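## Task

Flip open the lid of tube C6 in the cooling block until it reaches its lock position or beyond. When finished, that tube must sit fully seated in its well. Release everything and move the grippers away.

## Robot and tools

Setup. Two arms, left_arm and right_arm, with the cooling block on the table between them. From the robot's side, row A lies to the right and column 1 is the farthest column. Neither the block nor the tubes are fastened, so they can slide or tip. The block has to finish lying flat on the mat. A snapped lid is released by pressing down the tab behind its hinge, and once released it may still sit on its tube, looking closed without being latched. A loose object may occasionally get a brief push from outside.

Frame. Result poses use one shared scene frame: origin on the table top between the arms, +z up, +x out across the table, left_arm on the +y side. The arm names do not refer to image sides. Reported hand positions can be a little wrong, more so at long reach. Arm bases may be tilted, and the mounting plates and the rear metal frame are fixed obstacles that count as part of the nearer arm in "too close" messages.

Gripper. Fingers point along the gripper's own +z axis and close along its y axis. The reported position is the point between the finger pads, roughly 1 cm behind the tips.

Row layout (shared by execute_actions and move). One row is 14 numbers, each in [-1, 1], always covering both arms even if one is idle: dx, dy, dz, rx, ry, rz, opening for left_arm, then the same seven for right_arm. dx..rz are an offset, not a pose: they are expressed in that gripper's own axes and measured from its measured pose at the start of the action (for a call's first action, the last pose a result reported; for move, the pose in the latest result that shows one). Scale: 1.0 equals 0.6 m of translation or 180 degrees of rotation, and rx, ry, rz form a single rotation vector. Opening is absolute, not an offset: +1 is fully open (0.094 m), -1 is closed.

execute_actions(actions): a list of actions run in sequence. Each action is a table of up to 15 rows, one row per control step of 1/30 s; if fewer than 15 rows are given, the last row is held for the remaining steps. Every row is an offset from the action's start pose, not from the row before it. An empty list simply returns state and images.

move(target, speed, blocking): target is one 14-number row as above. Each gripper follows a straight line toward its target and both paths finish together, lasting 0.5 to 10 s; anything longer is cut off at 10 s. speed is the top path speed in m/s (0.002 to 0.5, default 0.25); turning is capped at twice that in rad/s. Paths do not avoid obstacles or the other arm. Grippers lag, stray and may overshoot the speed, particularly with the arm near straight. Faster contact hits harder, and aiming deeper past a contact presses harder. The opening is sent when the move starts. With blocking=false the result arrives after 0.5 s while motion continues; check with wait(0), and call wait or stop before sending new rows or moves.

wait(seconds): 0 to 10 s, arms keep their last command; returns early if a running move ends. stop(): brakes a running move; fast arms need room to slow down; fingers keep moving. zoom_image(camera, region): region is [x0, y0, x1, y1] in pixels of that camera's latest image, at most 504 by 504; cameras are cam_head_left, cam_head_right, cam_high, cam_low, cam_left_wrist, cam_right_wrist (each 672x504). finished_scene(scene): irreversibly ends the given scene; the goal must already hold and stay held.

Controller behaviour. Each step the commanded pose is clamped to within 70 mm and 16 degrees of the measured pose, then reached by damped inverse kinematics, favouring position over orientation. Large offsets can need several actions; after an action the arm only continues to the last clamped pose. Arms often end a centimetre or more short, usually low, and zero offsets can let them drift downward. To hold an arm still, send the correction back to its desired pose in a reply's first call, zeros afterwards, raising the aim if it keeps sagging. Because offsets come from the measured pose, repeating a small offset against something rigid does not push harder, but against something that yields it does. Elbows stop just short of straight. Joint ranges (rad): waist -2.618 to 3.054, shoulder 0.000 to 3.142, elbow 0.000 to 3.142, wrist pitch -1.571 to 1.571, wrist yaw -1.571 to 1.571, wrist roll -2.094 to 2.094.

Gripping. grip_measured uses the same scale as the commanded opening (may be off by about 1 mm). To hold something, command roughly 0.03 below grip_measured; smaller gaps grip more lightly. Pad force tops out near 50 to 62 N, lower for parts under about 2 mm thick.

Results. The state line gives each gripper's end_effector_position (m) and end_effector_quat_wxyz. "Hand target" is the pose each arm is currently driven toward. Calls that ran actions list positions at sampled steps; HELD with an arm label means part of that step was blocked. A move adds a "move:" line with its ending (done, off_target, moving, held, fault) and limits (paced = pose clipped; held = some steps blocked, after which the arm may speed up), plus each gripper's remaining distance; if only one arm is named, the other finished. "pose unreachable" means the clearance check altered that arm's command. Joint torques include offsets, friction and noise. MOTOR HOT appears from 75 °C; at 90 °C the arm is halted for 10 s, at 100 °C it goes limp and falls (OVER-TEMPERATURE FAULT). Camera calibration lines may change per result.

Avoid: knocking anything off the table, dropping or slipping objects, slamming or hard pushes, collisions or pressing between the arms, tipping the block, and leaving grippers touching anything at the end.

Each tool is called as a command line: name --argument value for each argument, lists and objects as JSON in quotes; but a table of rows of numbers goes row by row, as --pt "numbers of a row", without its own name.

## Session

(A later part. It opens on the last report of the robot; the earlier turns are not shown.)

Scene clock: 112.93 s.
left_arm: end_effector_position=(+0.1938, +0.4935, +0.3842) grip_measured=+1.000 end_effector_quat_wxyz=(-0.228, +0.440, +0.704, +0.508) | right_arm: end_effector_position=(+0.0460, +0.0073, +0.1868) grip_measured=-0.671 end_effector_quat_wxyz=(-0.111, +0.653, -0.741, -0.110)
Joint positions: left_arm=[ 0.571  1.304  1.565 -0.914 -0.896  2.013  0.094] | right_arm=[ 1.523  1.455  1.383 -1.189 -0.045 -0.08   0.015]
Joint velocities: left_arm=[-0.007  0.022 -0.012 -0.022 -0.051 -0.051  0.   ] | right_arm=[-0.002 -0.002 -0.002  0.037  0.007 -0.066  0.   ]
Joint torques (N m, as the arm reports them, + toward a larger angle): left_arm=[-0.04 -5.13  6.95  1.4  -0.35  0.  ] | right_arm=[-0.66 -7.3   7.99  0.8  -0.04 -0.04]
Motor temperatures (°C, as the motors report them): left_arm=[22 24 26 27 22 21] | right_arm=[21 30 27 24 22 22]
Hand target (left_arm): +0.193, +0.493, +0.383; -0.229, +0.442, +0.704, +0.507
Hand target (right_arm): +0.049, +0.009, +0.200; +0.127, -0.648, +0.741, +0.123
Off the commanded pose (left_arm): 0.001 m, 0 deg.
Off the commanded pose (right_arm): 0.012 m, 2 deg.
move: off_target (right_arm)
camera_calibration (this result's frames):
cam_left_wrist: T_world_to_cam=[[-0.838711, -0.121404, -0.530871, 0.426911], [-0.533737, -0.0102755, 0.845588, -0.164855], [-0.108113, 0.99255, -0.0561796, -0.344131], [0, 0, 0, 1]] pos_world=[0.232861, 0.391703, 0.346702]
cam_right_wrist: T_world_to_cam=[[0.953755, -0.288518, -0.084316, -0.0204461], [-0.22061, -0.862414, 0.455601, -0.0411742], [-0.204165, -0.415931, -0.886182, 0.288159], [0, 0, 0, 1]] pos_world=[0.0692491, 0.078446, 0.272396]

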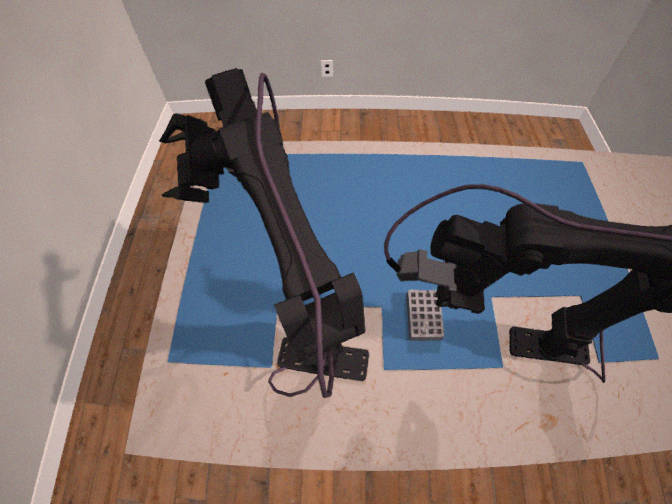

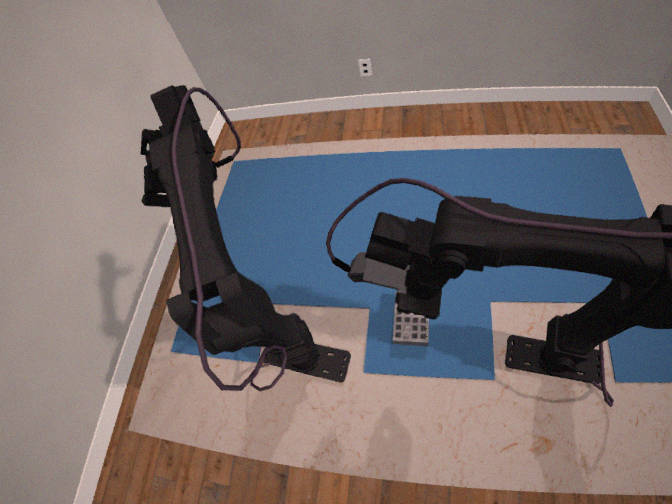

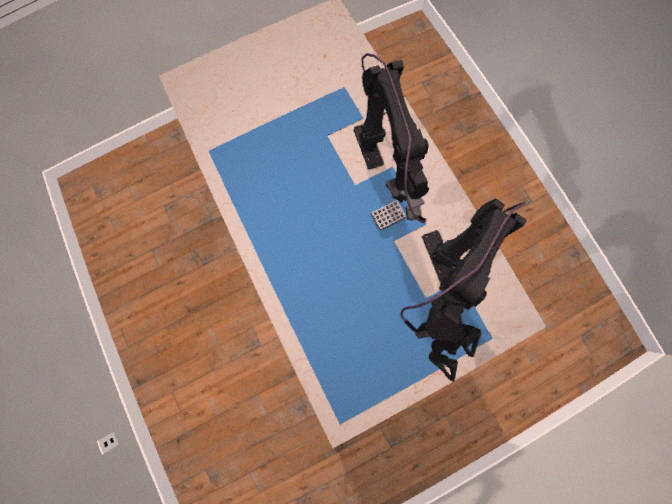

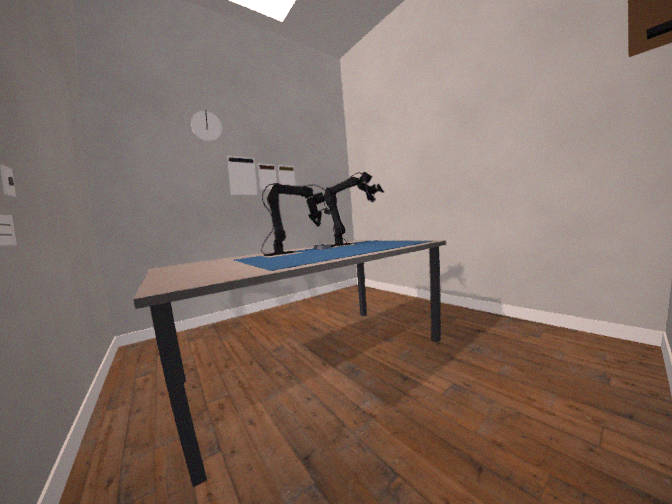

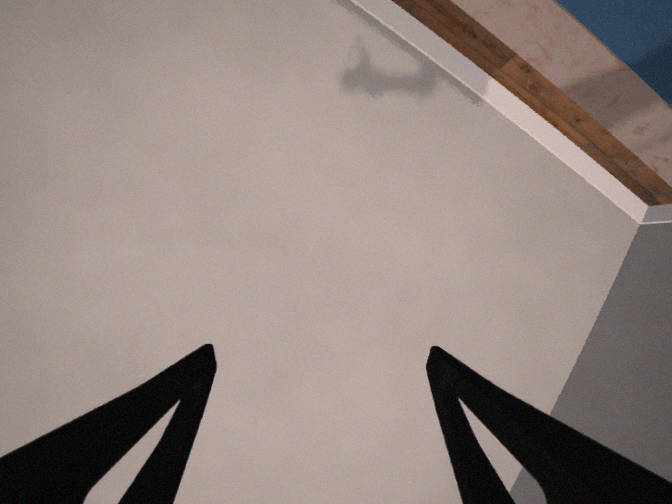

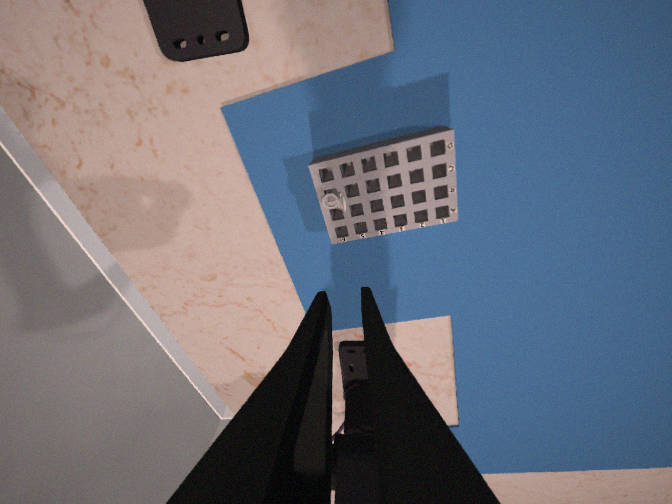

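zoom_image --camera "cam_right_wrist" --region '[305, 170, 385, 240]'

zoom_image --camera "cam_head_left" --region '[395, 285, 465, 350]'

Region (305, 170, 385, 240) of cam_right_wrist's 672x504 image, scaled by 6.300, with more detail than that image has; it fills the top 441 rows of this view, and the rest is white.

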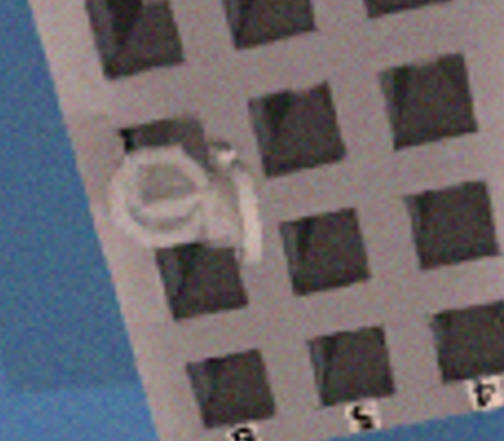

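Region (395, 285, 465, 350) of cam_head_left's 672x504 image, scaled by 7.200, with more detail than that image has; it fills the top 468 rows of this view, and the rest is white.

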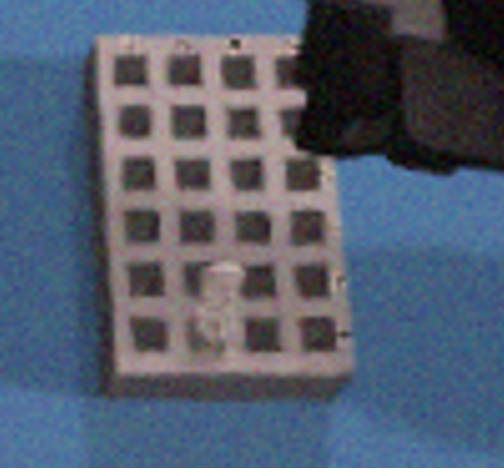

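zoom_image --camera "cam_low" --region '[305, 232, 345, 256]'

zoom_image --camera "cam_head_right" --region '[385, 305, 435, 350]'

Region (305, 232, 345, 256) of cam_low's 672x504 image, scaled by 12.600, with more detail than that image has; it fills the top 302 rows of this view, and the rest is white.

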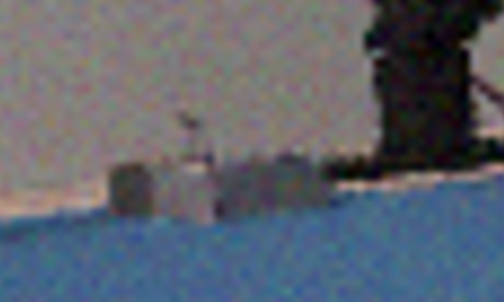

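Region (385, 305, 435, 350) of cam_head_right's 672x504 image, scaled by 10.080, with more detail than that image has; it fills the top 454 rows of this view, and the rest is white.

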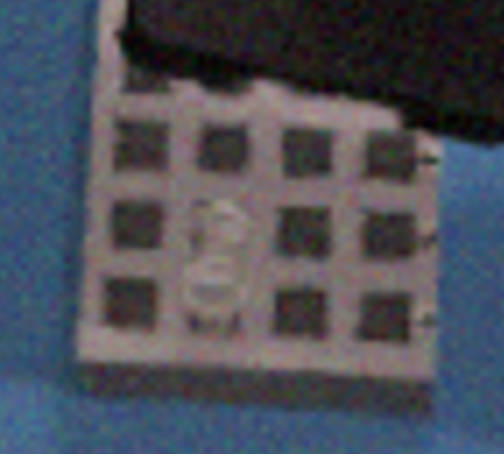

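execute_actions --actions '[[[0,0,0,0,0,0,1,-0.003,0.001,-0.025,0.001,-0.014,-0.0004,-0.67],[0,0,0,0,0,0,1,-0.003,0.001,-0.032,0.0014,-0.018,-0.0005,-0.67],[0,0,0,0,0,0,1,-0.003,0.0013,-0.042,0.002,-0.025,-0.0007,-0.67],[0,0,0,0,0,0,1,-0.0025,0.0017,-0.054,0.0026,-0.032,-0.0009,-0.67],[0,0,0,0,0,0,1,-0.002,0.002,-0.066,0.0032,-0.04,-0.0011,-0.67],[0,0,0,0,0,0,1,-0.0015,0.0024,-0.078,0.0038,-0.048,-0.0013,-0.67],[0,0,0,0,0,0,1,-0.001,0.0028,-0.09,0.0044,-0.055,-0.0015,-0.67],[0,0,0,0,0,0,1,0,0.0031,-0.1,0.0049,-0.061,-0.0017,-0.67],[0,0,0,0,0,0,1,0.0005,0.0033,-0.107,0.0053,-0.066,-0.0018,-0.67],[0,0,0,0,0,0,1,0.001,0.0035,-0.112,0.0055,-0.069,-0.0019,-0.67]]]'

Scene clock: 121.10 s.
left_arm: end_effector_position=(+0.1943, +0.4937, +0.3848) grip_measured=+1.000 end_effector_quat_wxyz=(-0.227, +0.439, +0.704, +0.510) | right_arm: end_effector_position=(+0.0413, -0.0140, +0.2444) grip_measured=-0.671 end_effector_quat_wxyz=(-0.189, +0.641, -0.725, -0.168)
Joint positions: left_arm=[ 0.571  1.304  1.565 -0.909 -0.896  2.013  0.094] | right_arm=[ 1.523  1.249  1.383 -1.197 -0.045 -0.08   0.015]
Joint velocities: left_arm=[ 0.007 -0.032  0.012 -0.007 -0.037  0.066  0.   ] | right_arm=[-0.002  0.002 -0.012  0.022 -0.022  0.007 -0.001]
Joint torques (N m, as the arm reports them, + toward a larger angle): left_arm=[-0.05 -5.15  6.95  1.42 -0.35  0.  ] | right_arm=[-0.52 -4.25  7.28  1.14 -0.06 -0.05]
Motor temperatures (°C, as the motors report them): left_arm=[22 24 26 28 22 21] | right_arm=[21 28 28 24 21 22]
Hand target (left_arm): +0.194, +0.493, +0.384; -0.228, +0.440, +0.704, +0.508
Hand target (right_arm): +0.043, -0.014, +0.252; +0.196, -0.638, +0.724, +0.174
Off the commanded pose (left_arm): 0.001 m, 0 deg.
Off the commanded pose (right_arm): 0.006 m, 1 deg.
Step readings (end_effector_position):
0: left_arm (+0.1938, +0.4935, +0.3842) | right_arm (+0.0460, +0.0072, +0.1868)
1: left_arm (+0.1939, +0.4935, +0.3842) | right_arm (+0.0459, +0.0072, +0.1870)
2: left_arm (+0.1940, +0.4935, +0.3843) | right_arm (+0.0459, +0.0068, +0.1877)
4: left_arm (+0.1941, +0.4936, +0.3845) | right_arm (+0.0456, +0.0054, +0.1927)
8: left_arm (+0.1942, +0.4936, +0.3847) | right_arm (+0.0439, -0.0024, +0.2188)
15: end_effector_position above
camera_calibration (this result's frames):
cam_left_wrist: T_world_to_cam=[[-0.836494, -0.12039, -0.534588, 0.428172], [-0.537252, -0.0118831, 0.843338, -0.162825], [-0.107882, 0.992656, -0.0547396, -0.344904], [0, 0, 0, 1]] pos_world=[0.233476, 0.391984, 0.347332]
cam_right_wrist: T_world_to_cam=[[0.957599, -0.270835, -0.0982426, -0.0138276], [-0.235935, -0.9329, 0.272089, -0.0423182], [-0.165342, -0.237373, -0.957244, 0.347646], [0, 0, 0, 1]] pos_world=[0.0607374, 0.0392984, 0.342938]

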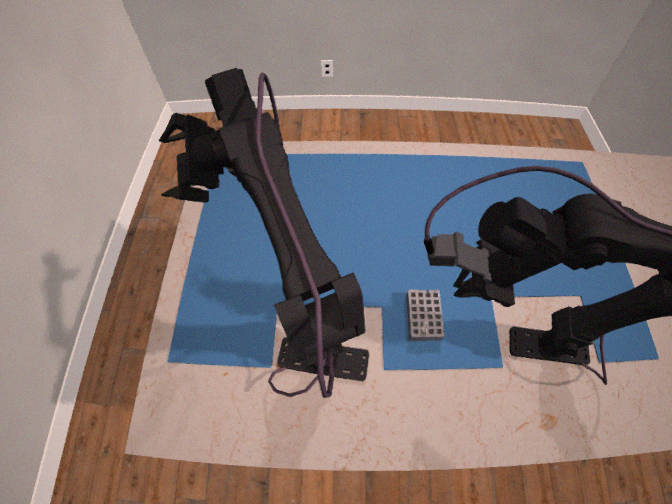

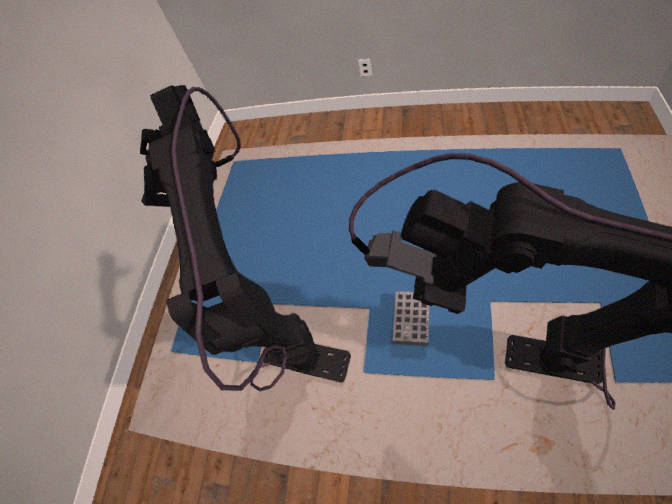

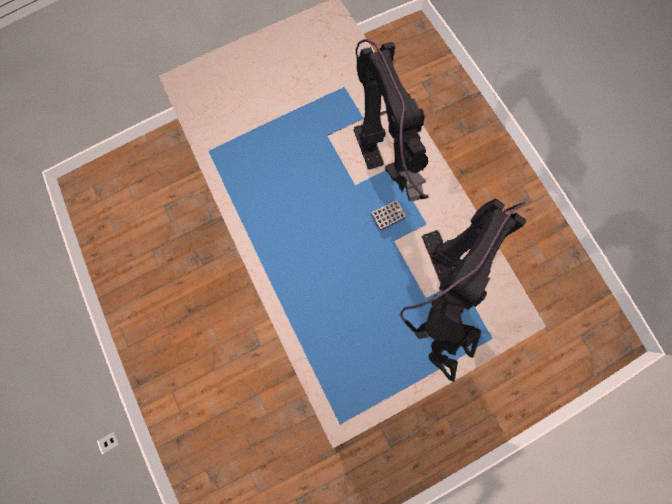

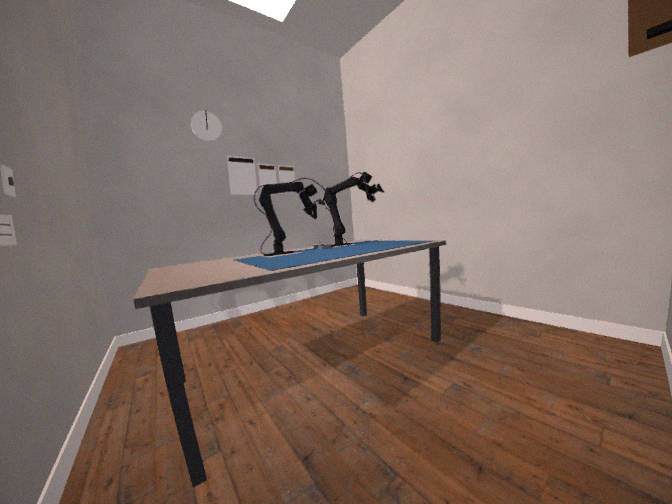

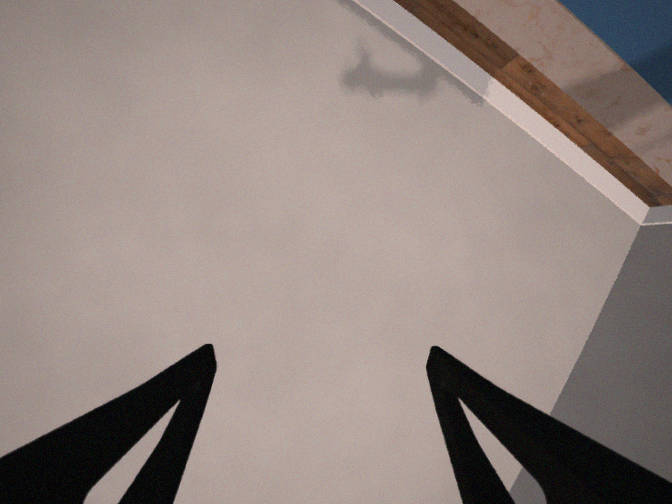

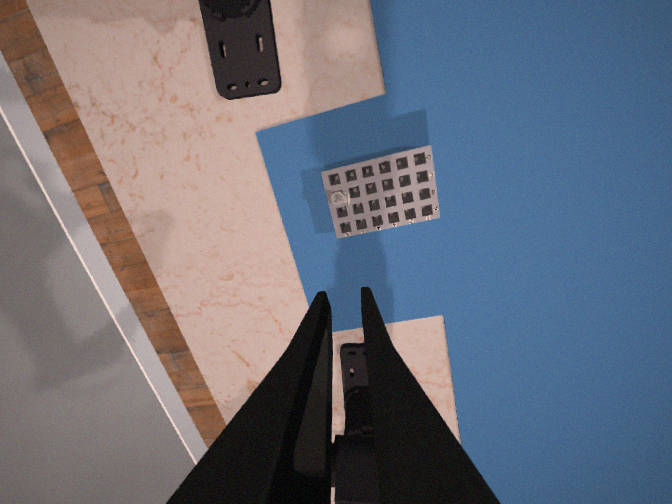

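zoom_image --camera "cam_right_wrist" --region '[315, 170, 385, 235]'

Region (315, 170, 385, 235) of cam_right_wrist's 672x504 image, scaled by 7.200, with more detail than that image has; it fills the top 468 rows of this view, and the rest is white.

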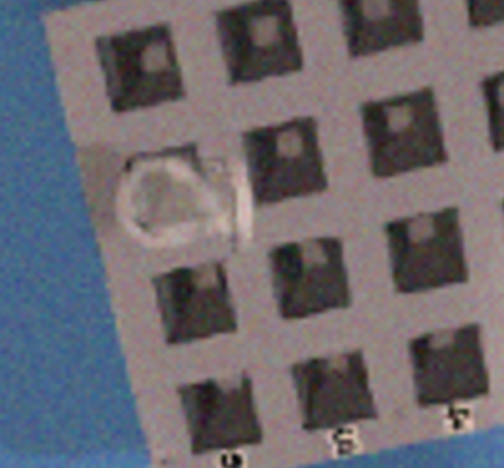

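The lid is open past vertical, the tube is in its well, and the arm is clear.

finished_scene --scene 2

The scene is finished: the task was done.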